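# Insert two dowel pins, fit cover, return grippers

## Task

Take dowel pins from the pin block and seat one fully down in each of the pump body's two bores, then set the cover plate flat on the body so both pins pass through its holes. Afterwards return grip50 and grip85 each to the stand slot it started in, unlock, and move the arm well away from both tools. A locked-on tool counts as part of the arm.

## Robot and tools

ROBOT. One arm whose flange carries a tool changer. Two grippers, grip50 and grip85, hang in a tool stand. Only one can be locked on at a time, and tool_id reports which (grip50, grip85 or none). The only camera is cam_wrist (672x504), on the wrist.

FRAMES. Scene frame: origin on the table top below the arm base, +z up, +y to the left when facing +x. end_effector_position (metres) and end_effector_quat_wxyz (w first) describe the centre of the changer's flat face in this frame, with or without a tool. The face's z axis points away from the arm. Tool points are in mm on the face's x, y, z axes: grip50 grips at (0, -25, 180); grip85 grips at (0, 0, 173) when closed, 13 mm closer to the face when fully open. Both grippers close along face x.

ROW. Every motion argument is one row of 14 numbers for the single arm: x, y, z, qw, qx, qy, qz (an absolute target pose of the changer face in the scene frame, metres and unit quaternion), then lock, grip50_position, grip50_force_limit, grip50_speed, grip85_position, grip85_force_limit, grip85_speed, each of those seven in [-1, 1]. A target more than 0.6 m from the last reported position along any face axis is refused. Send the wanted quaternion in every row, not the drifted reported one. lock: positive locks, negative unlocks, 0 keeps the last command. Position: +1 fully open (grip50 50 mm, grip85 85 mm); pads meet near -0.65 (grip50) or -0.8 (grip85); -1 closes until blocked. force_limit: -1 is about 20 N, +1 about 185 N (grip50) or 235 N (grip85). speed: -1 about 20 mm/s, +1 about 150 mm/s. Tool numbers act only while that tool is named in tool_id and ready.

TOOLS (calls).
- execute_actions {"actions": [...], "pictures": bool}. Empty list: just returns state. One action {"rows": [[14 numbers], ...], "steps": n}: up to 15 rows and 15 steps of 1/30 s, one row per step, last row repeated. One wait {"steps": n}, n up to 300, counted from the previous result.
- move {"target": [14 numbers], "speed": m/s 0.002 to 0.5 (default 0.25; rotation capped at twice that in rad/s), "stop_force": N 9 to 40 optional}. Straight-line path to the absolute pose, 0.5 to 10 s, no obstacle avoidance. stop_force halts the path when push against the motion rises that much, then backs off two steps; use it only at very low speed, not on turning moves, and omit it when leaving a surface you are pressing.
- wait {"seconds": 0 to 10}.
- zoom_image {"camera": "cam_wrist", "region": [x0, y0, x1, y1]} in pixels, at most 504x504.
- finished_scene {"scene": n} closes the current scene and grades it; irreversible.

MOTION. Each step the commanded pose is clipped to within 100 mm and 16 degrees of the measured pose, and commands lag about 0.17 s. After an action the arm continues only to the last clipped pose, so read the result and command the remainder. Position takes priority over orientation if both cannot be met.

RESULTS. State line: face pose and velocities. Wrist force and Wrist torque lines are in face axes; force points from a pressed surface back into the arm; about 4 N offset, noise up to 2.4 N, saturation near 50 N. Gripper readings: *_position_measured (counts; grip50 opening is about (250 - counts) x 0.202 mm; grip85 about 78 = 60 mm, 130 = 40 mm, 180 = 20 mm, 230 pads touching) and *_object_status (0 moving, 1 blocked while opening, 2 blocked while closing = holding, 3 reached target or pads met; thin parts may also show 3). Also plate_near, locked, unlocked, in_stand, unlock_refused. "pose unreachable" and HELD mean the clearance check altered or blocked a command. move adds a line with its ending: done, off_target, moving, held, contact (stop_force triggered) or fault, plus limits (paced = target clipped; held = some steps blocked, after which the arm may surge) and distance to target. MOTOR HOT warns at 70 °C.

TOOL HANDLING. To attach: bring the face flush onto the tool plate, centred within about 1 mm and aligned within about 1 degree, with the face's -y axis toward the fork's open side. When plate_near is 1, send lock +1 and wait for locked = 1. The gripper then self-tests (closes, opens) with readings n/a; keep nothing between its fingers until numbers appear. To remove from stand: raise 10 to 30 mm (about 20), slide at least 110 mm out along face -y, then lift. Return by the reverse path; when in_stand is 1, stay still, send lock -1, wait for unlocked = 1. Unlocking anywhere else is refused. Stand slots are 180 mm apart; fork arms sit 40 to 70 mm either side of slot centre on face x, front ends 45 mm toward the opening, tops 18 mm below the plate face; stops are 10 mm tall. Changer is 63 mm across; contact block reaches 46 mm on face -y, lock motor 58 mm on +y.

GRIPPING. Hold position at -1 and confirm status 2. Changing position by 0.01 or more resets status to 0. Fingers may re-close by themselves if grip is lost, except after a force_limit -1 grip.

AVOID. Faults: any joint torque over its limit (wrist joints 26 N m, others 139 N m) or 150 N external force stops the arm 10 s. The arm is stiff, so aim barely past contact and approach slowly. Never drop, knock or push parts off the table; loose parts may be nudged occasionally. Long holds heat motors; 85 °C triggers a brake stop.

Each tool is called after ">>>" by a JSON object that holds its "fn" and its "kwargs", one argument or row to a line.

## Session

>>> {"fn": "execute_actions", "kwargs": {
  "actions": []
}}

Scene clock: 0.00 s of 7800.00 s.
end_effector_position=(+0.6859, +0.4196, +0.3182) locked=0 unlocked=1 plate_near=0 in_stand=0 unlock_refused=0 tool_id=none grip50_position_measured=n/a grip50_object_status=n/a grip85_position_measured=n/a grip85_object_status=n/a end_effector_quat_wxyz=(-0.154, +0.692, +0.697, +0.114) end_effector_velocity=(-0.000, +0.000, +0.000) end_effector_angular_velocity=(-0.000, -0.000, +0.000)
Joint positions: [ 0.319 -0.841  0.971 -1.763 -1.191 -1.259]
Joint velocities: [ 0. -0. -0.  0. -0. -0.]
Joint torques (N m, as the arm reports them, + toward a larger angle): no reading
Motor temperatures (°C, as the motors report them): [37 34 35 41 45 37]
Wrist force (N, on the end effector, along its own x y z axes, offset not removed): no reading
Wrist torque (N m, same axes, about the end effector's origin, offset not removed): no reading
Hand target: +0.686, +0.420, +0.318; -0.154, +0.692, +0.697, +0.114

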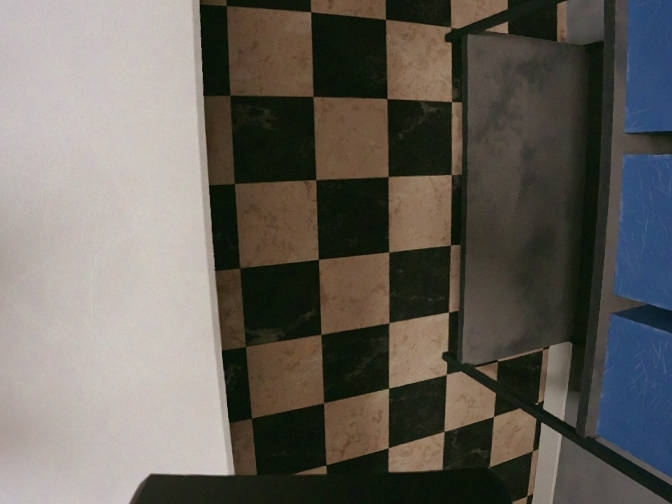

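>>> {"fn": "move", "kwargs": {
  "target": [0.48,0.12,0.50,0,0.7071,0.7071,0,0,0,0,0,0,0,0],
  "speed": 0.25
}}

Scene clock: 4.23 s of 7800.00 s.
end_effector_position=(+0.4806, +0.1203, +0.5003) locked=0 unlocked=1 plate_near=0 in_stand=0 unlock_refused=0 tool_id=none grip50_position_measured=n/a grip50_object_status=n/a grip85_position_measured=n/a grip85_object_status=n/a end_effector_quat_wxyz=(-0.000, +0.707, +0.707, +0.001) end_effector_velocity=(-0.001, -0.002, +0.000) end_effector_angular_velocity=(-0.000, -0.000, +0.000)
Joint positions: [-0.016 -1.599  1.495 -1.466 -1.569 -1.599]
Joint velocities: [-0.004 -0.003  0.002  0.001 -0.    -0.004]
Joint torques (N m, as the arm reports them, + toward a larger angle): [-13.59 -34.79 -16.99  -0.69  -2.42  -1.76]
Motor temperatures (°C, as the motors report them): [37 34 35 41 45 37]
Wrist force (N, on the end effector, along its own x y z axes, offset not removed): [3.0 0.2 1.0]
Wrist torque (N m, same axes, about the end effector's origin, offset not removed): [-0.16 -0.30 -0.15]
Hand target: +0.480, +0.120, +0.500; -0.000, +0.707, +0.707, +0.001
Off the commanded pose: 0.001 m, 0 deg.
move: done

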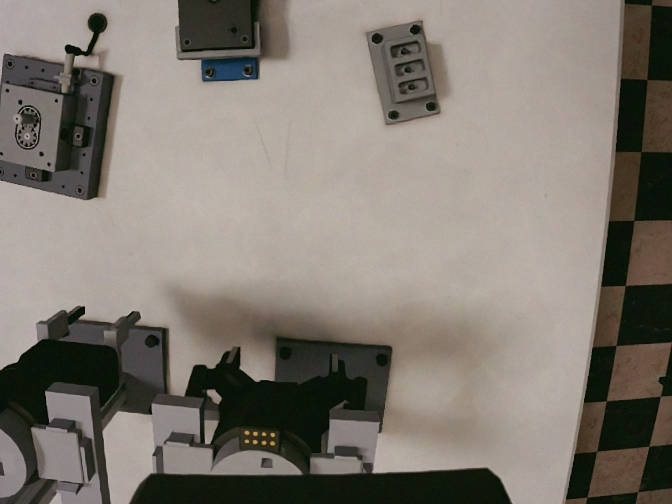

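>>> {"fn": "move", "kwargs": {
  "target": [0.625,0.08,0.41,0,0.7071,0.7071,0,0,0,0,0,0,0,0],
  "speed": 0.2
}}

>>> {"fn": "move", "kwargs": {
  "target": [0.625,0.08,0.40,0,0.7071,0.7071,0,0,0,0,0,0,0,0],
  "speed": 0.01
}}

Scene clock: 8.97 s of 7800.00 s.
end_effector_position=(+0.6245, +0.0801, +0.4099) locked=0 unlocked=1 plate_near=0 in_stand=0 unlock_refused=0 tool_id=none grip50_position_measured=n/a grip50_object_status=n/a grip85_position_measured=n/a grip85_object_status=n/a end_effector_quat_wxyz=(-0.000, +0.707, +0.707, +0.000) end_effector_velocity=(+0.003, -0.001, -0.003) end_effector_angular_velocity=(+0.001, +0.004, -0.001)
Joint positions: [-0.074 -1.272  1.351 -1.649 -1.57  -1.657]
Joint velocities: [-0.001  0.008 -0.005  0.001  0.001 -0.   ]
Joint torques (N m, as the arm reports them, + toward a larger angle): [-13.4  -27.23 -33.87  -4.59  -2.39  -1.85]
Motor temperatures (°C, as the motors report them): [37 34 35 41 45 37]
Wrist force (N, on the end effector, along its own x y z axes, offset not removed): [1.8 -0.9 2.6]
Wrist torque (N m, same axes, about the end effector's origin, offset not removed): [-0.03 -0.12 -0.14]
Hand target: +0.625, +0.080, +0.410; -0.000, +0.707, +0.707, +0.000
Off the commanded pose: 0.001 m, 0 deg.
After step 90, 0.20 s passed at rest.
move: done

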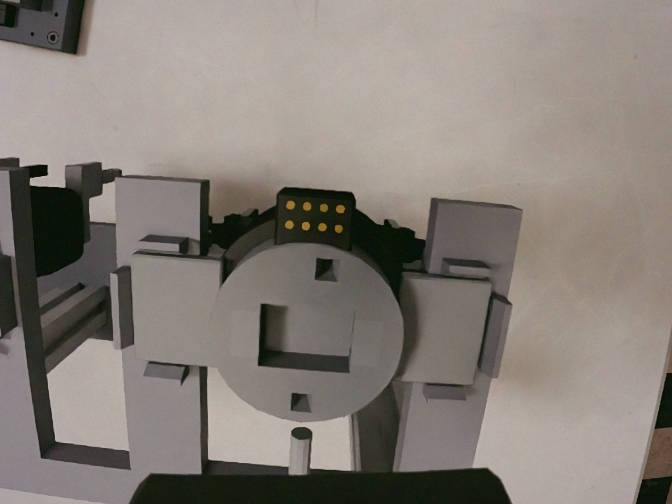

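Scene clock: 10.17 s of 7800.00 s.
end_effector_position=(+0.6250, +0.0800, +0.4003) locked=0 unlocked=1 plate_near=0 in_stand=0 unlock_refused=0 tool_id=none grip50_position_measured=n/a grip50_object_status=n/a grip85_position_measured=n/a grip85_object_status=n/a end_effector_quat_wxyz=(-0.000, +0.707, +0.707, -0.000) end_effector_velocity=(+0.000, -0.000, -0.001) end_effector_angular_velocity=(-0.000, -0.003, -0.001)
Joint positions: [-0.074 -1.268  1.371 -1.672 -1.571 -1.657]
Joint velocities: [-0.    -0.001  0.005 -0.007  0.     0.001]
Joint torques (N m, as the arm reports them, + toward a larger angle): [ -4.33 -28.9  -17.42  -4.47  -2.26   0.47]
Motor temperatures (°C, as the motors report them): [37 34 35 41 45 37]
Wrist force (N, on the end effector, along its own x y z axes, offset not removed): [0.5 -0.3 1.3]
Wrist torque (N m, same axes, about the end effector's origin, offset not removed): [-0.19 0.17 -0.16]
Hand target: +0.625, +0.080, +0.400; -0.000, +0.707, +0.707, -0.000
Off the commanded pose: 0.000 m, 0 deg.
move: done

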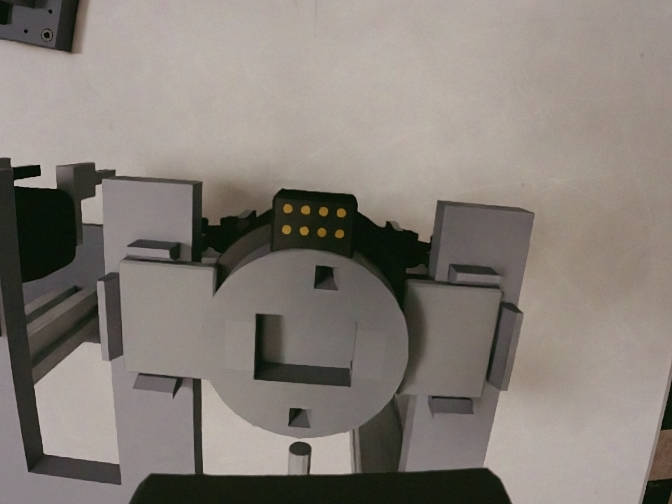

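>>> {"fn": "move", "kwargs": {
  "target": [0.6224,0.0709,0.40,0,0.7466,0.6652,0,0,0,0,0,0,0,0],
  "speed": 0.01
}}

>>> {"fn": "zoom_image", "kwargs": {
  "camera": "cam_wrist",
  "region": [210,180,460,460]
}}

Scene clock: 20.97 s of 7800.00 s.
end_effector_position=(+0.6224, +0.0710, +0.4000) locked=0 unlocked=1 plate_near=0 in_stand=0 unlock_refused=0 tool_id=none grip50_position_measured=n/a grip50_object_status=n/a grip85_position_measured=n/a grip85_object_status=n/a end_effector_quat_wxyz=(-0.000, +0.746, +0.665, +0.000) end_effector_velocity=(+0.000, -0.001, +0.001) end_effector_angular_velocity=(-0.000, -0.001, -0.006)
Joint positions: [-0.089 -1.277  1.383 -1.676 -1.571 -1.557]
Joint velocities: [-0.001 -0.    -0.002  0.001 -0.     0.005]
Joint torques (N m, as the arm reports them, + toward a larger angle): [-13.9  -48.92 -14.42  -4.75   2.67   1.95]
Motor temperatures (°C, as the motors report them): [37 34 35 41 45 37]
Wrist force (N, on the end effector, along its own x y z axes, offset not removed): [0.5 0.2 1.1]
Wrist torque (N m, same axes, about the end effector's origin, offset not removed): [-0.01 0.07 -0.05]
Hand target: +0.622, +0.071, +0.400; -0.000, +0.747, +0.665, +0.000
Off the commanded pose: 0.000 m, 0 deg.
After step 90, 1.83 s passed at rest.
move: done

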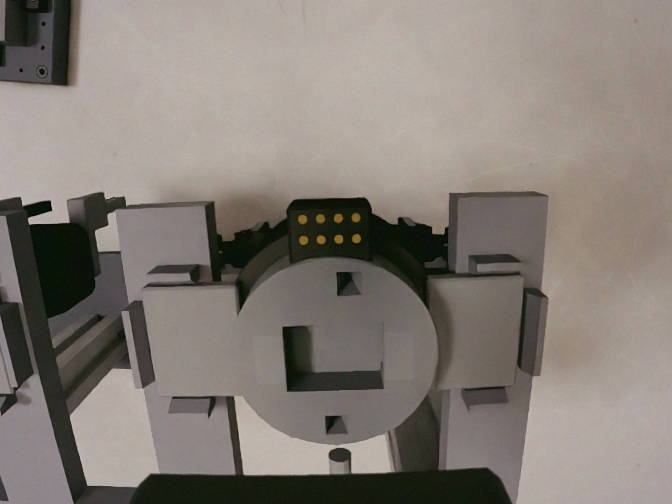

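Region (210, 180, 460, 460) of cam_wrist's 672x504 image, scaled by 1.800, with more detail than that image has; it fills the left 450 columns of this view, and the rest is white.

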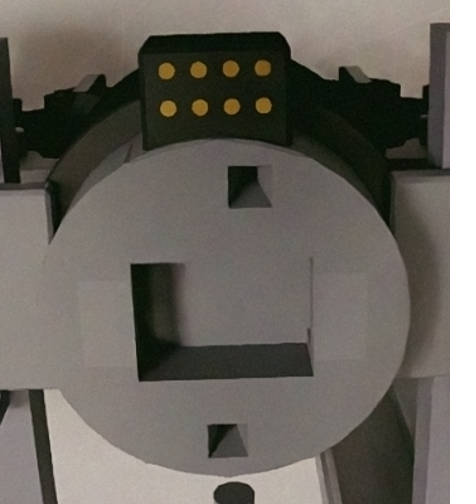

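>>> {"fn": "move", "kwargs": {
  "target": [0.6017,-0.1078,0.405,0,0.7466,0.6652,0,0,0,0,0,0,0,0],
  "speed": 0.2
}}

>>> {"fn": "move", "kwargs": {
  "target": [0.6017,-0.1078,0.40,0,0.7466,0.6652,0,0,0,0,0,0,0,0],
  "speed": 0.008
}}

>>> {"fn": "zoom_image", "kwargs": {
  "camera": "cam_wrist",
  "region": [210,180,460,460]
}}

Scene clock: 26.27 s of 7800.00 s.
end_effector_position=(+0.6018, -0.1075, +0.4050) locked=0 unlocked=1 plate_near=0 in_stand=0 unlock_refused=0 tool_id=none grip50_position_measured=n/a grip50_object_status=n/a grip85_position_measured=n/a grip85_object_status=n/a end_effector_quat_wxyz=(-0.000, +0.747, +0.665, +0.001) end_effector_velocity=(-0.000, -0.002, -0.001) end_effector_angular_velocity=(+0.001, +0.001, +0.001)
Joint positions: [-0.385 -1.315  1.42  -1.675 -1.57  -1.852]
Joint velocities: [-0.004  0.001  0.001 -0.     0.    -0.005]
Joint torques (N m, as the arm reports them, + toward a larger angle): [-13.58 -25.45 -33.13  -0.74   2.45  -1.89]
Motor temperatures (°C, as the motors report them): [37 34 35 41 45 37]
Wrist force (N, on the end effector, along its own x y z axes, offset not removed): [-0.3 -2.7 4.7]
Wrist torque (N m, same axes, about the end effector's origin, offset not removed): [-0.33 0.07 -0.16]
Hand target: +0.602, -0.108, +0.405; -0.000, +0.747, +0.665, +0.001
Off the commanded pose: 0.000 m, 0 deg.
After step 90, 0.77 s passed at rest.
move: done

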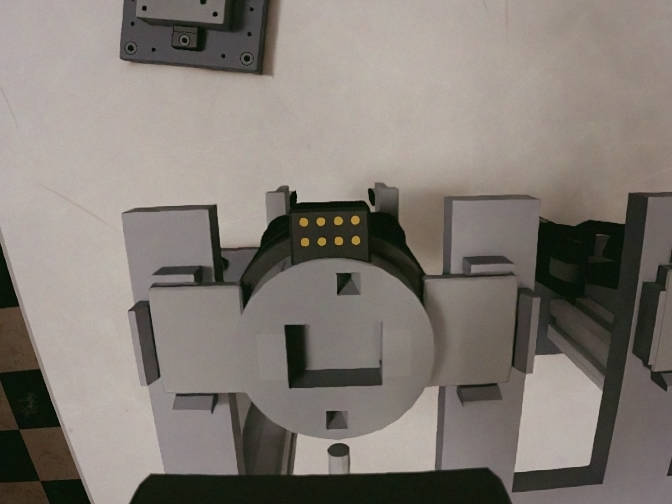

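Scene clock: 27.13 s of 7800.00 s.
end_effector_position=(+0.6017, -0.1077, +0.4003) locked=0 unlocked=1 plate_near=0 in_stand=0 unlock_refused=0 tool_id=none grip50_position_measured=n/a grip50_object_status=n/a grip85_position_measured=n/a grip85_object_status=n/a end_effector_quat_wxyz=(-0.000, +0.747, +0.665, +0.000) end_effector_velocity=(+0.000, +0.000, -0.003) end_effector_angular_velocity=(-0.000, +0.002, +0.003)
Joint positions: [-0.385 -1.314  1.431 -1.686 -1.571 -1.853]
Joint velocities: [ 0.001  0.002  0.005 -0.005 -0.001 -0.002]
Joint torques (N m, as the arm reports them, + toward a larger angle): [-14.08 -26.52 -14.19  -4.47  -2.15  -1.85]
Motor temperatures (°C, as the motors report them): [37 34 35 41 45 37]
Wrist force (N, on the end effector, along its own x y z axes, offset not removed): [1.9 -2.4 1.8]
Wrist torque (N m, same axes, about the end effector's origin, offset not removed): [-0.29 0.01 -0.10]
Hand target: +0.602, -0.108, +0.400; -0.000, +0.747, +0.665, -0.000
Off the commanded pose: 0.000 m, 0 deg.
move: done

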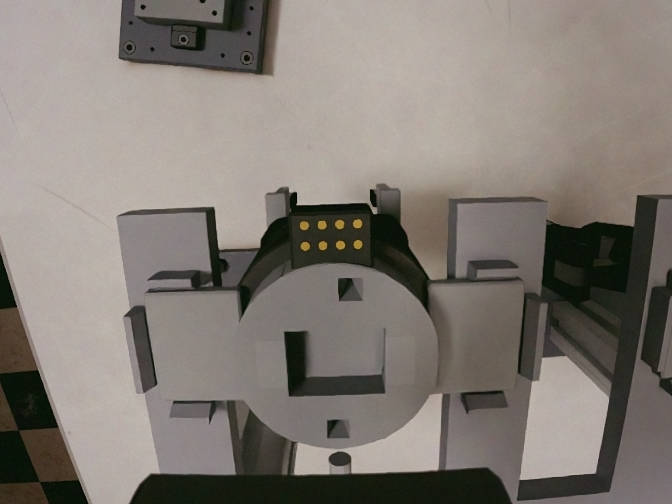

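Region (210, 180, 460, 460) of cam_wrist's 672x504 image, scaled by 1.800, with more detail than that image has; it fills the left 450 columns of this view, and the rest is white.

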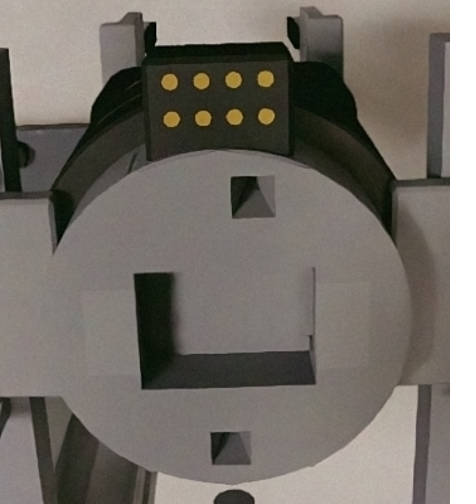

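>>> {"fn": "move", "kwargs": {
  "target": [0.6033,-0.1072,0.40,0,0.7449,0.6672,0,0,0,0,0,0,0,0],
  "speed": 0.005
}}

>>> {"fn": "zoom_image", "kwargs": {
  "camera": "cam_wrist",
  "region": [210,180,460,460]
}}

Scene clock: 31.77 s of 7800.00 s.
end_effector_position=(+0.6032, -0.1072, +0.4000) locked=0 unlocked=1 plate_near=0 in_stand=0 unlock_refused=0 tool_id=none grip50_position_measured=n/a grip50_object_status=n/a grip85_position_measured=n/a grip85_object_status=n/a end_effector_quat_wxyz=(+0.000, +0.745, +0.667, -0.000) end_effector_velocity=(+0.001, +0.001, -0.001) end_effector_angular_velocity=(-0.000, +0.001, +0.003)
Joint positions: [-0.383 -1.31   1.427 -1.686 -1.571 -1.856]
Joint velocities: [ 0.002  0.002 -0.001  0.    -0.001 -0.002]
Joint torques (N m, as the arm reports them, + toward a larger angle): [ 13.8  -26.51 -33.22  -0.73  -2.34  -1.7 ]
Motor temperatures (°C, as the motors report them): [37 34 35 41 45 37]
Wrist force (N, on the end effector, along its own x y z axes, offset not removed): [3.3 -0.3 1.7]
Wrist torque (N m, same axes, about the end effector's origin, offset not removed): [-0.33 -0.19 -0.10]
Hand target: +0.603, -0.107, +0.400; +0.000, +0.745, +0.667, -0.000
Off the commanded pose: 0.000 m, 0 deg.
After step 90, 0.90 s passed at rest.
move: done

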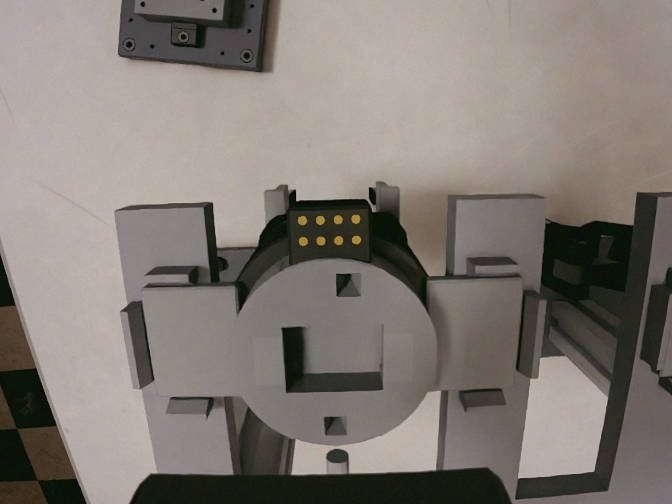

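Region (210, 180, 460, 460) of cam_wrist's 672x504 image, scaled by 1.800, with more detail than that image has; it fills the left 450 columns of this view, and the rest is white.

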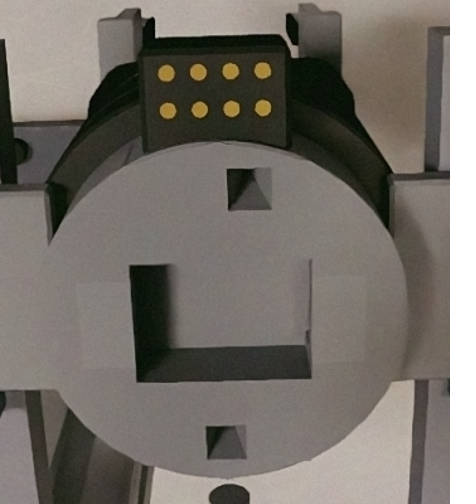

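>>> {"fn": "move", "kwargs": {
  "target": [0.6033,-0.1073,0.315,0,0.7449,0.6672,0,0,0,0,0,0,0,0],
  "speed": 0.1
}}

>>> {"fn": "move", "kwargs": {
  "target": [0.6033,-0.1073,0.292,0,0.7449,0.6672,0,0,0,0,0,0,0,0],
  "speed": 0.006,
  "stop_force": 10
}}

Scene clock: 35.40 s of 7800.00 s.
end_effector_position=(+0.6030, -0.1072, +0.3154) locked=0 unlocked=1 plate_near=0 in_stand=0 unlock_refused=0 tool_id=none grip50_position_measured=n/a grip50_object_status=n/a grip85_position_measured=n/a grip85_object_status=n/a end_effector_quat_wxyz=(-0.000, +0.745, +0.667, -0.000) end_effector_velocity=(-0.000, -0.001, -0.001) end_effector_angular_velocity=(-0.002, -0.003, -0.001)
Joint positions: [-0.383 -1.267  1.592 -1.894 -1.571 -1.856]
Joint velocities: [-0.001 -0.001  0.004 -0.006 -0.001 -0.   ]
Joint torques (N m, as the arm reports them, + toward a larger angle): [-14.01 -27.8  -15.32  -4.73  -0.39  -1.8 ]
Motor temperatures (°C, as the motors report them): [37 34 35 41 45 37]
Wrist force (N, on the end effector, along its own x y z axes, offset not removed): [0.7 -0.5 1.7]
Wrist torque (N m, same axes, about the end effector's origin, offset not removed): [0.05 -0.05 -0.07]
Hand target: +0.603, -0.107, +0.315; -0.000, +0.745, +0.667, -0.000
Off the commanded pose: 0.000 m, 0 deg.
move: done

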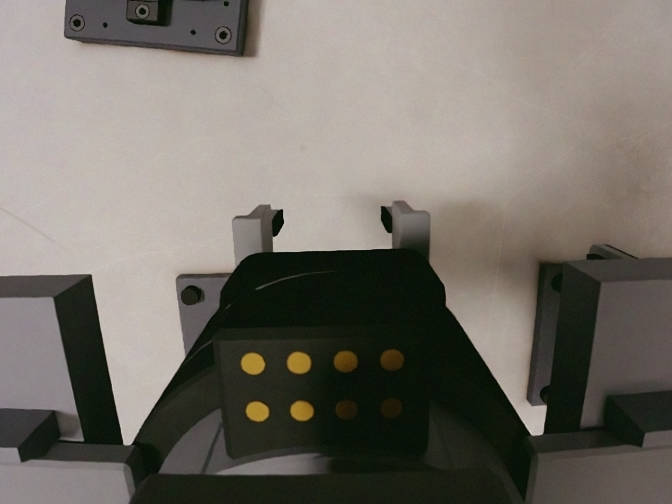

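Scene clock: 38.53 s of 7800.00 s.
end_effector_position=(+0.6032, -0.1073, +0.2989) locked=0 unlocked=1 plate_near=1 in_stand=1 unlock_refused=0 tool_id=none grip50_position_measured=n/a grip50_object_status=n/a grip85_position_measured=n/a grip85_object_status=n/a end_effector_quat_wxyz=(+0.000, +0.745, +0.667, +0.000) end_effector_velocity=(+0.000, +0.000, +0.001) end_effector_angular_velocity=(+0.001, +0.004, -0.000)
Joint positions: [-0.383 -1.254  1.619 -1.934 -1.571 -1.856]
Joint velocities: [ 0.     0.001 -0.004  0.008 -0.     0.001]
Joint torques (N m, as the arm reports them, + toward a larger angle): [-13.01 -22.53 -20.61   0.49   2.3   -1.54]
Motor temperatures (°C, as the motors report them): [37 34 35 41 45 37]
Wrist force (N, on the end effector, along its own x y z axes, offset not removed): [2.0 -7.3 -32.2]
Wrist torque (N m, same axes, about the end effector's origin, offset not removed): [0.83 0.67 -0.24]
Hand target: +0.603, -0.107, +0.299; -0.000, +0.745, +0.667, -0.000
Off the commanded pose: 0.007 m, 0 deg.
move: contact

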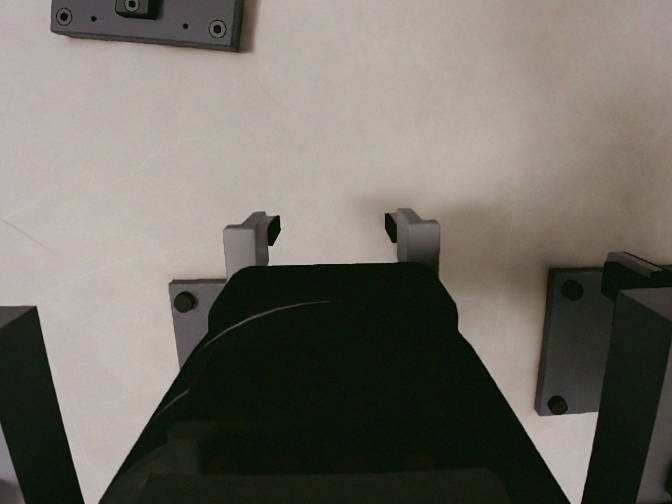

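>>> {"fn": "execute_actions", "kwargs": {
  "actions": [
    {"rows":[[0.6033,-0.1073,0.2992,0,0.7449,0.6672,0,1,1,0,0,0,0,0]],"steps":15}
  ],
  "pictures": false
}}

>>> {"fn": "execute_actions", "kwargs": {
  "actions": [
    {"rows":[[0.6033,-0.1073,0.2992,0,0.7449,0.6672,0,1,1,0,0,0,0,0]],"steps":15}
  ],
  "pictures": false
}}

>>> {"fn": "execute_actions", "kwargs": {
  "actions": [
    {"rows":[[0.6033,-0.1073,0.2992,0,0.7449,0.6672,0,1,1,0,0,0,0,0]],"steps":6}
  ],
  "pictures": false
}}

>>> {"fn": "move", "kwargs": {
  "target": [0.6033,-0.1073,0.319,0,0.7449,0.6672,0,0,1,0,0,0,0,0],
  "speed": 0.03
}}

>>> {"fn": "move", "kwargs": {
  "target": [0.4741,-0.0930,0.319,0,0.7449,0.6672,0,0,1,0,0,0,0,0],
  "speed": 0.06
}}

>>> {"fn": "move", "kwargs": {
  "target": [0.42,0.0,0.42,0,0.7071,0.7071,0,0,1,0,0,0,0,0],
  "speed": 0.2
}}

Scene clock: 44.50 s of 7800.00 s.
end_effector_position=(+0.6033, -0.1073, +0.2993) locked=0 unlocked=0 plate_near=1 in_stand=1 unlock_refused=0 tool_id=none grip50_position_measured=n/a grip50_object_status=n/a grip85_position_measured=n/a grip85_object_status=n/a end_effector_quat_wxyz=(+0.000, +0.745, +0.667, +0.000) end_effector_velocity=(+0.000, +0.000, -0.001) end_effector_angular_velocity=(+0.000, +0.001, +0.000)
Joint positions: [-0.383 -1.254  1.618 -1.933 -1.571 -1.856]
Joint velocities: [ 0.     0.001 -0.    -0.    -0.     0.   ]
Joint torques (N m, as the arm reports them, + toward a larger angle): [-12.   -26.59 -31.98  -1.42  -2.22  -1.64]
Motor temperatures (°C, as the motors report them): [37 34 35 41 45 37]
Wrist force (N, on the end effector, along its own x y z axes, offset not removed): [2.3 -3.9 2.0]
Wrist torque (N m, same axes, about the end effector's origin, offset not removed): [-0.06 -0.07 -0.19]
Hand target: +0.603, -0.107, +0.299; +0.000, +0.745, +0.667, +0.000
Off the commanded pose: 0.000 m, 0 deg.
Steps of this call (steps 1 to 90: nothing new was sent; then 2.47 s passed at rest; steps 91 to 105: all 15 steps of this action). Readings (end_effector_position | what the end effector reports):
91: (+0.6032, -0.1072, +0.2992) | locked=0 unlocked=0 plate_near=1 in_stand=1 unlock_refused=0 tool_id=none grip50_position_measured=n/a grip50_object_status=n/a grip85_position_measured=n/a grip85_object_status=n/a
92: (+0.6032, -0.1073, +0.2992) | locked=0 unlocked=0 plate_near=1 in_stand=1 unlock_refused=0 tool_id=none grip50_position_measured=n/a grip50_object_status=n/a grip85_position_measured=n/a grip85_object_status=n/a
94: (+0.6032, -0.1073, +0.2993) | locked=0 unlocked=0 plate_near=1 in_stand=1 unlock_refused=0 tool_id=none grip50_position_measured=n/a grip50_object_status=n/a grip85_position_measured=n/a grip85_object_status=n/a
98: (+0.6033, -0.1073, +0.2993) | locked=0 unlocked=0 plate_near=1 in_stand=1 unlock_refused=0 tool_id=none grip50_position_measured=n/a grip50_object_status=n/a grip85_position_measured=n/a grip85_object_status=n/a
105: the state above

Scene clock: 45.00 s of 7800.00 s.
end_effector_position=(+0.6033, -0.1073, +0.2993) locked=1 unlocked=0 plate_near=1 in_stand=1 unlock_refused=0 tool_id=grip50 grip50_position_measured=n/a grip50_object_status=n/a grip85_position_measured=n/a grip85_object_status=n/a end_effector_quat_wxyz=(+0.000, +0.745, +0.667, +0.000) end_effector_velocity=(+0.000, +0.001, -0.001) end_effector_angular_velocity=(+0.001, +0.001, -0.000)
Joint positions: [-0.383 -1.254  1.618 -1.933 -1.571 -1.856]
Joint velocities: [ 0.001  0.001 -0.     0.001  0.001  0.001]
Joint torques (N m, as the arm reports them, + toward a larger angle): [-13.23 -28.56 -27.25  -4.14  -1.86  -0.6 ]
Motor temperatures (°C, as the motors report them): [37 34 35 41 45 37]
Wrist force (N, on the end effector, along its own x y z axes, offset not removed): [0.6 -11.9 -21.8]
Wrist torque (N m, same axes, about the end effector's origin, offset not removed): [0.42 1.36 -0.59]
Hand target: +0.603, -0.107, +0.299; -0.000, +0.745, +0.667, -0.000
Off the commanded pose: 0.000 m, 0 deg.
Steps of this call (steps 1 to 15: all 15 steps of this action). Readings (end_effector_position | what the end effector reports):
1: (+0.6033, -0.1073, +0.2993) | locked=0 unlocked=0 plate_near=1 in_stand=1 unlock_refused=0 tool_id=none grip50_position_measured=n/a grip50_object_status=n/a grip85_position_measured=n/a grip85_object_status=n/a
2: (+0.6033, -0.1073, +0.2993) | locked=0 unlocked=0 plate_near=1 in_stand=1 unlock_refused=0 tool_id=none grip50_position_measured=n/a grip50_object_status=n/a grip85_position_measured=n/a grip85_object_status=n/a
4: (+0.6033, -0.1073, +0.2993) | locked=0 unlocked=0 plate_near=1 in_stand=1 unlock_refused=0 tool_id=none grip50_position_measured=n/a grip50_object_status=n/a grip85_position_measured=n/a grip85_object_status=n/a
8: (+0.6033, -0.1073, +0.2992) | locked=0 unlocked=0 plate_near=1 in_stand=1 unlock_refused=0 tool_id=none grip50_position_measured=n/a grip50_object_status=n/a grip85_position_measured=n/a grip85_object_status=n/a
15: the state above

Scene clock: 45.20 s of 7800.00 s.
end_effector_position=(+0.6033, -0.1073, +0.2993) locked=1 unlocked=0 plate_near=1 in_stand=1 unlock_refused=0 tool_id=grip50 grip50_position_measured=n/a grip50_object_status=n/a grip85_position_measured=n/a grip85_object_status=n/a end_effector_quat_wxyz=(+0.000, +0.745, +0.667, +0.000) end_effector_velocity=(+0.000, +0.000, -0.001) end_effector_angular_velocity=(-0.000, -0.000, +0.000)
Joint positions: [-0.383 -1.254  1.618 -1.933 -1.571 -1.856]
Joint velocities: [ 0.     0.001  0.001 -0.002 -0.    -0.   ]
Joint torques (N m, as the arm reports them, + toward a larger angle): [-12.94 -26.67 -20.36  -4.96  -1.96   0.09]
Motor temperatures (°C, as the motors report them): [37 34 35 41 45 37]
Wrist force (N, on the end effector, along its own x y z axes, offset not removed): [-0.7 -12.5 -20.9]
Wrist torque (N m, same axes, about the end effector's origin, offset not removed): [0.05 1.53 -0.62]
Hand target: +0.603, -0.107, +0.299; -0.000, +0.745, +0.667, -0.000
Off the commanded pose: 0.000 m, 0 deg.
Steps of this call (steps 1 to 6: all 6 steps of this action). Readings (end_effector_position | what the end effector reports):
1: (+0.6033, -0.1073, +0.2993) | locked=1 unlocked=0 plate_near=1 in_stand=1 unlock_refused=0 tool_id=grip50 grip50_position_measured=n/a grip50_object_status=n/a grip85_position_measured=n/a grip85_object_status=n/a
2: (+0.6033, -0.1073, +0.2993) | locked=1 unlocked=0 plate_near=1 in_stand=1 unlock_refused=0 tool_id=grip50 grip50_position_measured=n/a grip50_object_status=n/a grip85_position_measured=n/a grip85_object_status=n/a
4: (+0.6033, -0.1073, +0.2993) | locked=1 unlocked=0 plate_near=1 in_stand=1 unlock_refused=0 tool_id=grip50 grip50_position_measured=n/a grip50_object_status=n/a grip85_position_measured=n/a grip85_object_status=n/a
6: the state above

Scene clock: 46.47 s of 7800.00 s.
end_effector_position=(+0.6033, -0.1073, +0.3187) locked=1 unlocked=0 plate_near=1 in_stand=0 unlock_refused=0 tool_id=grip50 grip50_position_measured=n/a grip50_object_status=n/a grip85_position_measured=n/a grip85_object_status=n/a end_effector_quat_wxyz=(+0.000, +0.745, +0.667, +0.000) end_effector_velocity=(+0.000, +0.000, +0.002) end_effector_angular_velocity=(+0.001, +0.001, +0.000)
Joint positions: [-0.383 -1.269  1.585 -1.886 -1.571 -1.856]
Joint velocities: [ 0.    -0.001 -0.004  0.006  0.    -0.   ]
Joint torques (N m, as the arm reports them, + toward a larger angle): [-10.34 -58.18 -37.65  -2.36  -1.47   1.89]
Motor temperatures (°C, as the motors report them): [37 34 35 41 45 37]
Wrist force (N, on the end effector, along its own x y z axes, offset not removed): [-0.9 -1.6 4.7]
Wrist torque (N m, same axes, about the end effector's origin, offset not removed): [-0.10 0.10 -0.09]
Hand target: +0.603, -0.107, +0.319; +0.000, +0.745, +0.667, +0.000
Off the commanded pose: 0.000 m, 0 deg.
move: done

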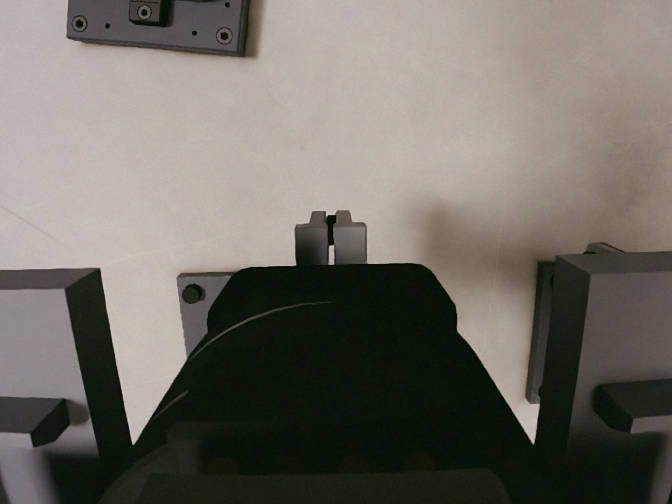

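Scene clock: 49.10 s of 7800.00 s.
end_effector_position=(+0.4744, -0.0930, +0.3192) locked=1 unlocked=0 plate_near=1 in_stand=0 unlock_refused=0 tool_id=grip50 grip50_position_measured=3 grip50_object_status=3 grip85_position_measured=n/a grip85_object_status=n/a end_effector_quat_wxyz=(+0.000, +0.745, +0.667, +0.000) end_effector_velocity=(-0.002, -0.000, +0.000) end_effector_angular_velocity=(+0.000, -0.001, -0.001)
Joint positions: [-0.461 -1.572  1.939 -1.936 -1.571 -1.934]
Joint velocities: [-0.003 -0.006  0.006  0.     0.    -0.002]
Joint torques (N m, as the arm reports them, + toward a larger angle): [-13.96 -41.   -22.41  -3.49   2.7   -1.59]
Motor temperatures (°C, as the motors report them): [37 34 35 41 45 37]
Wrist force (N, on the end effector, along its own x y z axes, offset not removed): [3.1 1.3 2.3]
Wrist torque (N m, same axes, about the end effector's origin, offset not removed): [-0.05 -0.13 -0.09]
Hand target: +0.474, -0.093, +0.319; -0.000, +0.745, +0.667, +0.000
Off the commanded pose: 0.000 m, 0 deg.
move: done

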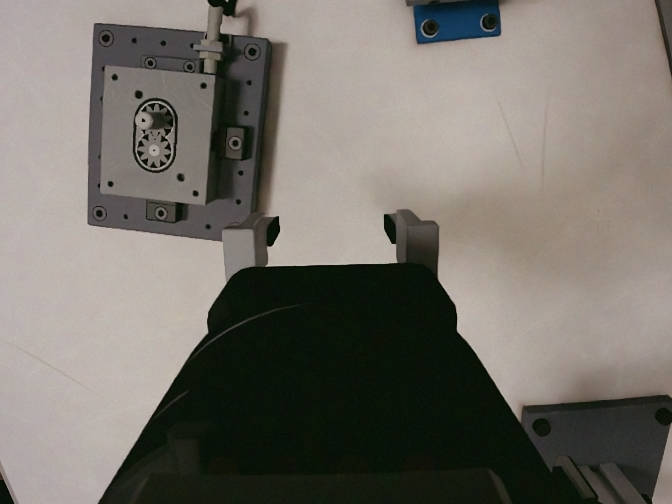

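Scene clock: 50.50 s of 7800.00 s.
end_effector_position=(+0.4203, -0.0003, +0.4199) locked=1 unlocked=0 plate_near=1 in_stand=0 unlock_refused=0 tool_id=grip50 grip50_position_measured=3 grip50_object_status=3 grip85_position_measured=n/a grip85_object_status=n/a end_effector_quat_wxyz=(+0.000, +0.707, +0.707, -0.000) end_effector_velocity=(-0.000, +0.002, +0.001) end_effector_angular_velocity=(+0.002, +0.002, +0.001)
Joint positions: [-0.311 -1.787  1.863 -1.645 -1.571 -1.894]
Joint velocities: [ 0.003 -0.001 -0.002  0.005  0.001  0.002]
Joint torques (N m, as the arm reports them, + toward a larger angle): [ 14.05 -32.14 -39.84  -2.08  -2.31   1.82]
Motor temperatures (°C, as the motors report them): [37 34 35 41 45 37]
Wrist force (N, on the end effector, along its own x y z axes, offset not removed): [-0.8 -0.9 1.3]
Wrist torque (N m, same axes, about the end effector's origin, offset not removed): [-0.29 0.07 -0.10]
Hand target: +0.420, -0.000, +0.420; +0.000, +0.707, +0.707, -0.000
Off the commanded pose: 0.000 m, 0 deg.
move: done

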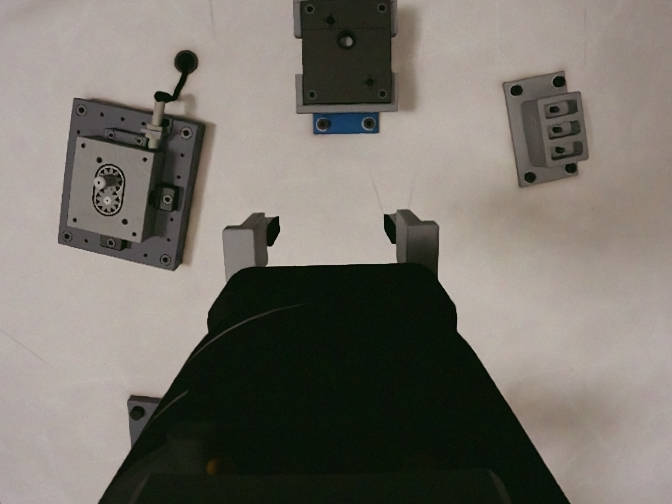

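>>> {"fn": "move", "kwargs": {
  "target": [0.4045,0.2106,0.34,0,0.6191,0.7853,0,0,-0.39,0,0,0,0,0],
  "speed": 0.2
}}

>>> {"fn": "move", "kwargs": {
  "target": [0.4045,0.2106,0.33,0,0.6191,0.7853,0,0,-0.39,0,0,0,0,0],
  "speed": 0.01
}}

>>> {"fn": "zoom_image", "kwargs": {
  "camera": "cam_wrist",
  "region": [240,60,420,220]
}}

Scene clock: 60.77 s of 7800.00 s.
end_effector_position=(+0.4041, +0.2103, +0.3401) locked=1 unlocked=0 plate_near=1 in_stand=0 unlock_refused=0 tool_id=grip50 grip50_position_measured=210 grip50_object_status=3 grip85_position_measured=n/a grip85_object_status=n/a end_effector_quat_wxyz=(+0.000, +0.619, +0.785, -0.001) end_effector_velocity=(+0.001, +0.002, +0.000) end_effector_angular_velocity=(+0.000, -0.001, +0.002)
Joint positions: [ 0.195 -1.659  1.964 -1.873 -1.572 -1.623]
Joint velocities: [ 0.005  0.004 -0.003 -0.002  0.     0.003]
Joint torques (N m, as the arm reports them, + toward a larger angle): [ 13.91 -17.87 -38.4   -6.19  -2.48   1.69]
Motor temperatures (°C, as the motors report them): [37 34 35 41 45 37]
Wrist force (N, on the end effector, along its own x y z axes, offset not removed): [1.8 -0.6 3.1]
Wrist torque (N m, same axes, about the end effector's origin, offset not removed): [0.06 0.10 -0.01]
Hand target: +0.404, +0.211, +0.340; +0.000, +0.619, +0.785, -0.001
Off the commanded pose: 0.001 m, 0 deg.
After step 90, 5.47 s passed at rest.
move: done

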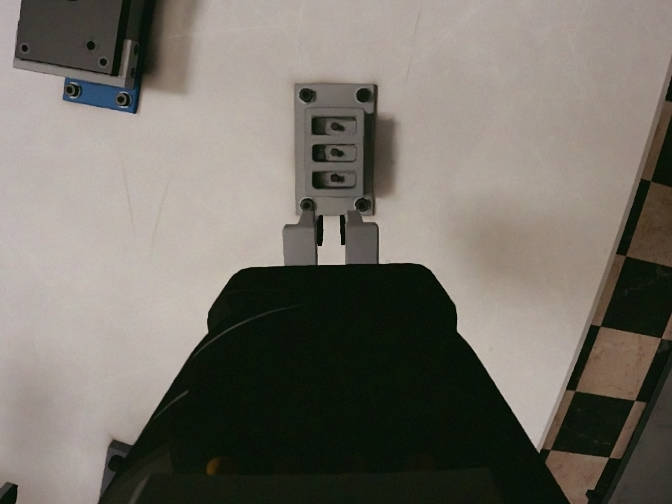

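Scene clock: 62.00 s of 7800.00 s.
end_effector_position=(+0.4045, +0.2106, +0.3303) locked=1 unlocked=0 plate_near=1 in_stand=0 unlock_refused=0 tool_id=grip50 grip50_position_measured=210 grip50_object_status=3 grip85_position_measured=n/a grip85_object_status=n/a end_effector_quat_wxyz=(-0.000, +0.619, +0.785, -0.000) end_effector_velocity=(+0.001, +0.000, -0.003) end_effector_angular_velocity=(-0.000, +0.001, +0.000)
Joint positions: [ 0.195 -1.651  1.983 -1.902 -1.57  -1.624]
Joint velocities: [ 0.001  0.005  0.004 -0.008 -0.     0.   ]
Joint torques (N m, as the arm reports them, + toward a larger angle): [-14.14 -16.32 -22.45  -6.05   2.6   -1.64]
Motor temperatures (°C, as the motors report them): [37 34 35 41 45 37]
Wrist force (N, on the end effector, along its own x y z axes, offset not removed): [-0.5 0.5 1.5]
Wrist torque (N m, same axes, about the end effector's origin, offset not removed): [-0.03 0.10 -0.17]
Hand target: +0.404, +0.211, +0.330; -0.000, +0.619, +0.785, -0.000
Off the commanded pose: 0.000 m, 0 deg.
move: done

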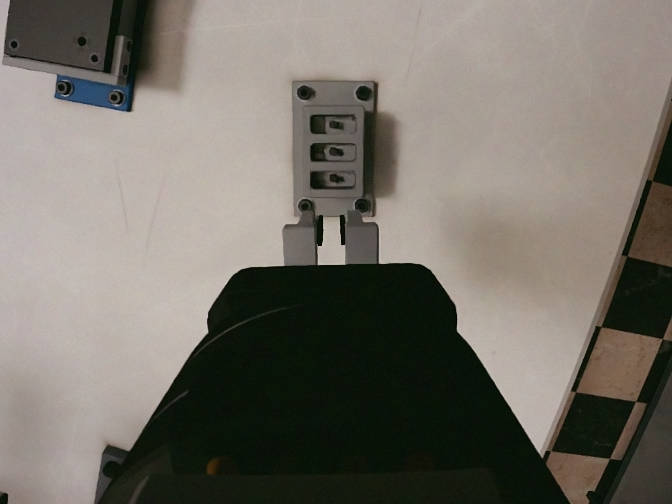

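Region (240, 60, 420, 220) of cam_wrist's 672x504 image, scaled by 2.800, with more detail than that image has.

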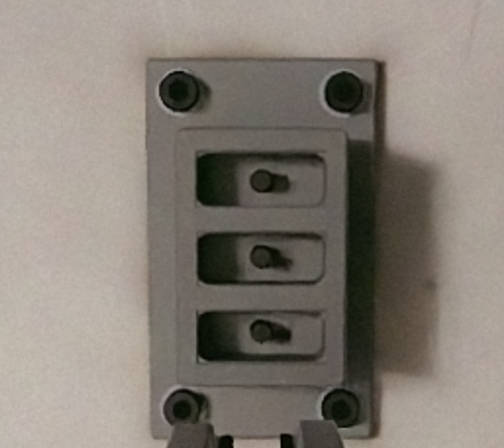

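>>> {"fn": "move", "kwargs": {
  "target": [0.3921,0.2100,0.2996,0,0.6293,0.7771,0,0,-0.1,0,0,0,0,0],
  "speed": 0.015
}}

>>> {"fn": "zoom_image", "kwargs": {
  "camera": "cam_wrist",
  "region": [290,140,370,240]
}}

Scene clock: 73.03 s of 7800.00 s.
end_effector_position=(+0.3921, +0.2100, +0.2999) locked=1 unlocked=0 plate_near=1 in_stand=0 unlock_refused=0 tool_id=grip50 grip50_position_measured=167 grip50_object_status=3 grip85_position_measured=n/a grip85_object_status=n/a end_effector_quat_wxyz=(-0.000, +0.629, +0.777, -0.000) end_effector_velocity=(-0.001, +0.000, -0.001) end_effector_angular_velocity=(+0.001, -0.003, -0.003)
Joint positions: [ 0.199 -1.65   2.066 -1.985 -1.57  -1.594]
Joint velocities: [ 0.    -0.001  0.006 -0.007  0.     0.003]
Joint torques (N m, as the arm reports them, + toward a larger angle): [ 13.3  -14.37 -20.96  -5.96   2.13   1.75]
Motor temperatures (°C, as the motors report them): [37 34 35 41 45 37]
Wrist force (N, on the end effector, along its own x y z axes, offset not removed): [-0.3 -2.9 2.8]
Wrist torque (N m, same axes, about the end effector's origin, offset not removed): [-0.19 0.11 -0.10]
Hand target: +0.392, +0.210, +0.300; +0.000, +0.629, +0.777, -0.000
Off the commanded pose: 0.000 m, 0 deg.
After step 90, 5.57 s passed at rest.
move: done

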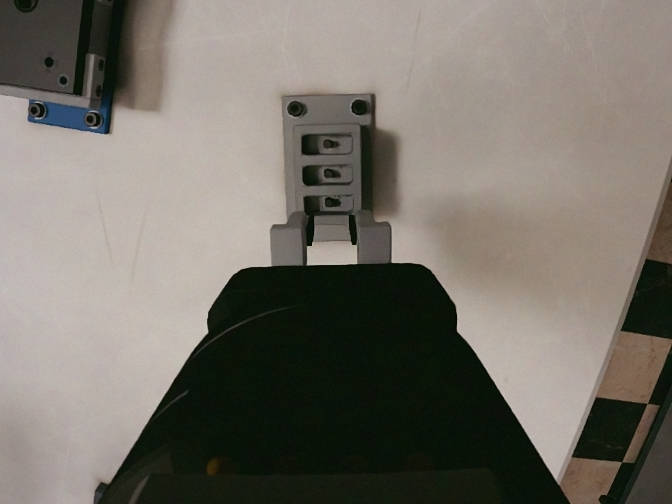

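Region (290, 140, 370, 240) of cam_wrist's 672x504 image, scaled by 5.040, with more detail than that image has; it fills the left 403 columns of this view, and the rest is white.

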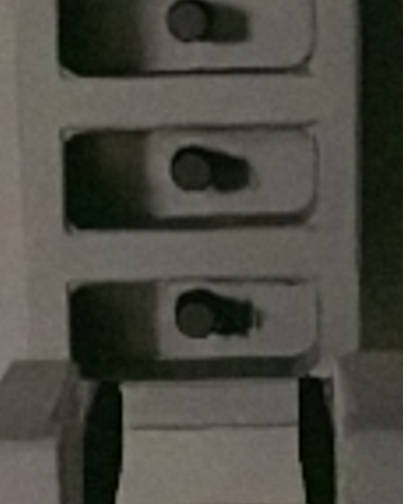

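>>> {"fn": "move", "kwargs": {
  "target": [0.3921,0.2086,0.262,0,0.6293,0.7771,0,0,-0.39,0,0,0,0,0],
  "speed": 0.03
}}

>>> {"fn": "move", "kwargs": {
  "target": [0.3921,0.2086,0.238,0,0.6293,0.7771,0,0,-0.39,0,0,0,0,0],
  "speed": 0.006,
  "stop_force": 10
}}

>>> {"fn": "zoom_image", "kwargs": {
  "camera": "cam_wrist",
  "region": [290,180,370,270]
}}

Scene clock: 78.23 s of 7800.00 s.
end_effector_position=(+0.3920, +0.2086, +0.2623) locked=1 unlocked=0 plate_near=1 in_stand=0 unlock_refused=0 tool_id=grip50 grip50_position_measured=210 grip50_object_status=3 grip85_position_measured=n/a grip85_object_status=n/a end_effector_quat_wxyz=(-0.000, +0.629, +0.777, -0.000) end_effector_velocity=(+0.000, -0.000, -0.002) end_effector_angular_velocity=(-0.000, -0.002, -0.000)
Joint positions: [ 0.196 -1.606  2.132 -2.096 -1.57  -1.597]
Joint velocities: [-0.     0.003  0.004 -0.009 -0.001  0.   ]
Joint torques (N m, as the arm reports them, + toward a larger angle): [-11.89 -16.16 -20.27  -6.15   0.27  -1.78]
Motor temperatures (°C, as the motors report them): [37 34 35 41 45 37]
Wrist force (N, on the end effector, along its own x y z axes, offset not removed): [1.3 -0.1 2.9]
Wrist torque (N m, same axes, about the end effector's origin, offset not removed): [-0.11 0.09 0.04]
Hand target: +0.392, +0.209, +0.262; -0.000, +0.629, +0.777, +0.000
Off the commanded pose: 0.000 m, 0 deg.
After step 90, 0.57 s passed at rest.
move: done

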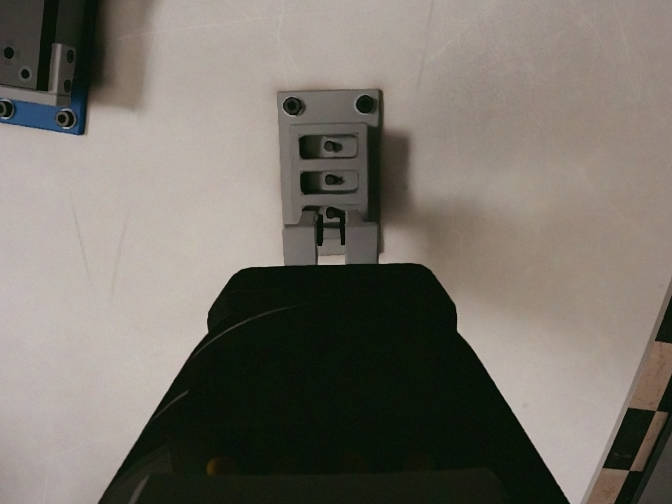

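Scene clock: 82.50 s of 7800.00 s.
end_effector_position=(+0.3920, +0.2086, +0.2382) locked=1 unlocked=0 plate_near=1 in_stand=0 unlock_refused=0 tool_id=grip50 grip50_position_measured=210 grip50_object_status=3 grip85_position_measured=n/a grip85_object_status=n/a end_effector_quat_wxyz=(-0.000, +0.629, +0.777, -0.000) end_effector_velocity=(+0.000, -0.000, -0.001) end_effector_angular_velocity=(+0.001, -0.001, -0.000)
Joint positions: [ 0.196 -1.57   2.169 -2.169 -1.57  -1.597]
Joint velocities: [-0.001  0.003  0.002 -0.006  0.    -0.001]
Joint torques (N m, as the arm reports them, + toward a larger angle): [  5.78 -17.51 -17.56  -6.45   0.4    1.88]
Motor temperatures (°C, as the motors report them): [37 34 35 41 45 37]
Wrist force (N, on the end effector, along its own x y z axes, offset not removed): [1.7 -1.0 2.5]
Wrist torque (N m, same axes, about the end effector's origin, offset not removed): [-0.04 -0.06 -0.18]
Hand target: +0.392, +0.209, +0.238; -0.000, +0.629, +0.777, -0.000
Off the commanded pose: 0.000 m, 0 deg.
move: done

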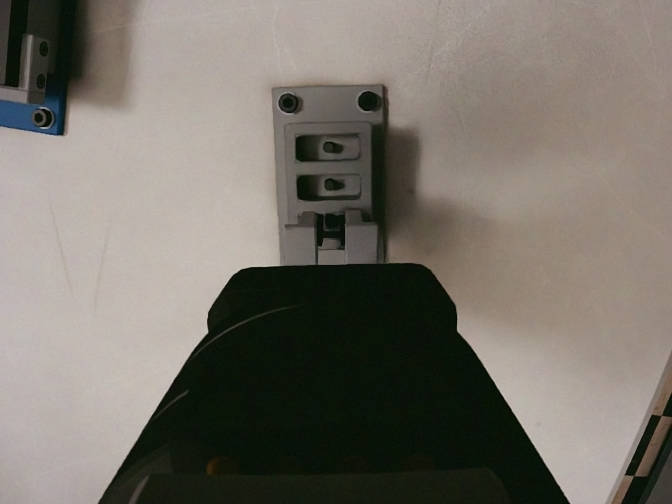

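Region (290, 180, 370, 270) of cam_wrist's 672x504 image, scaled by 5.600, with more detail than that image has.

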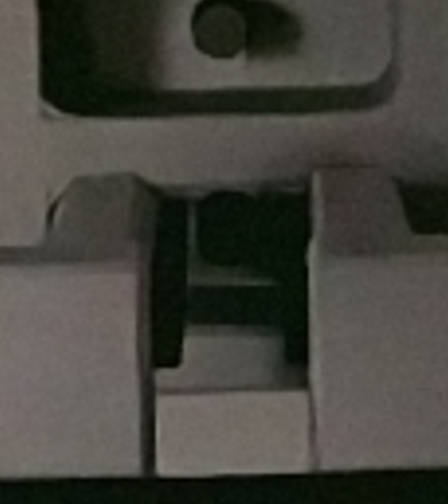

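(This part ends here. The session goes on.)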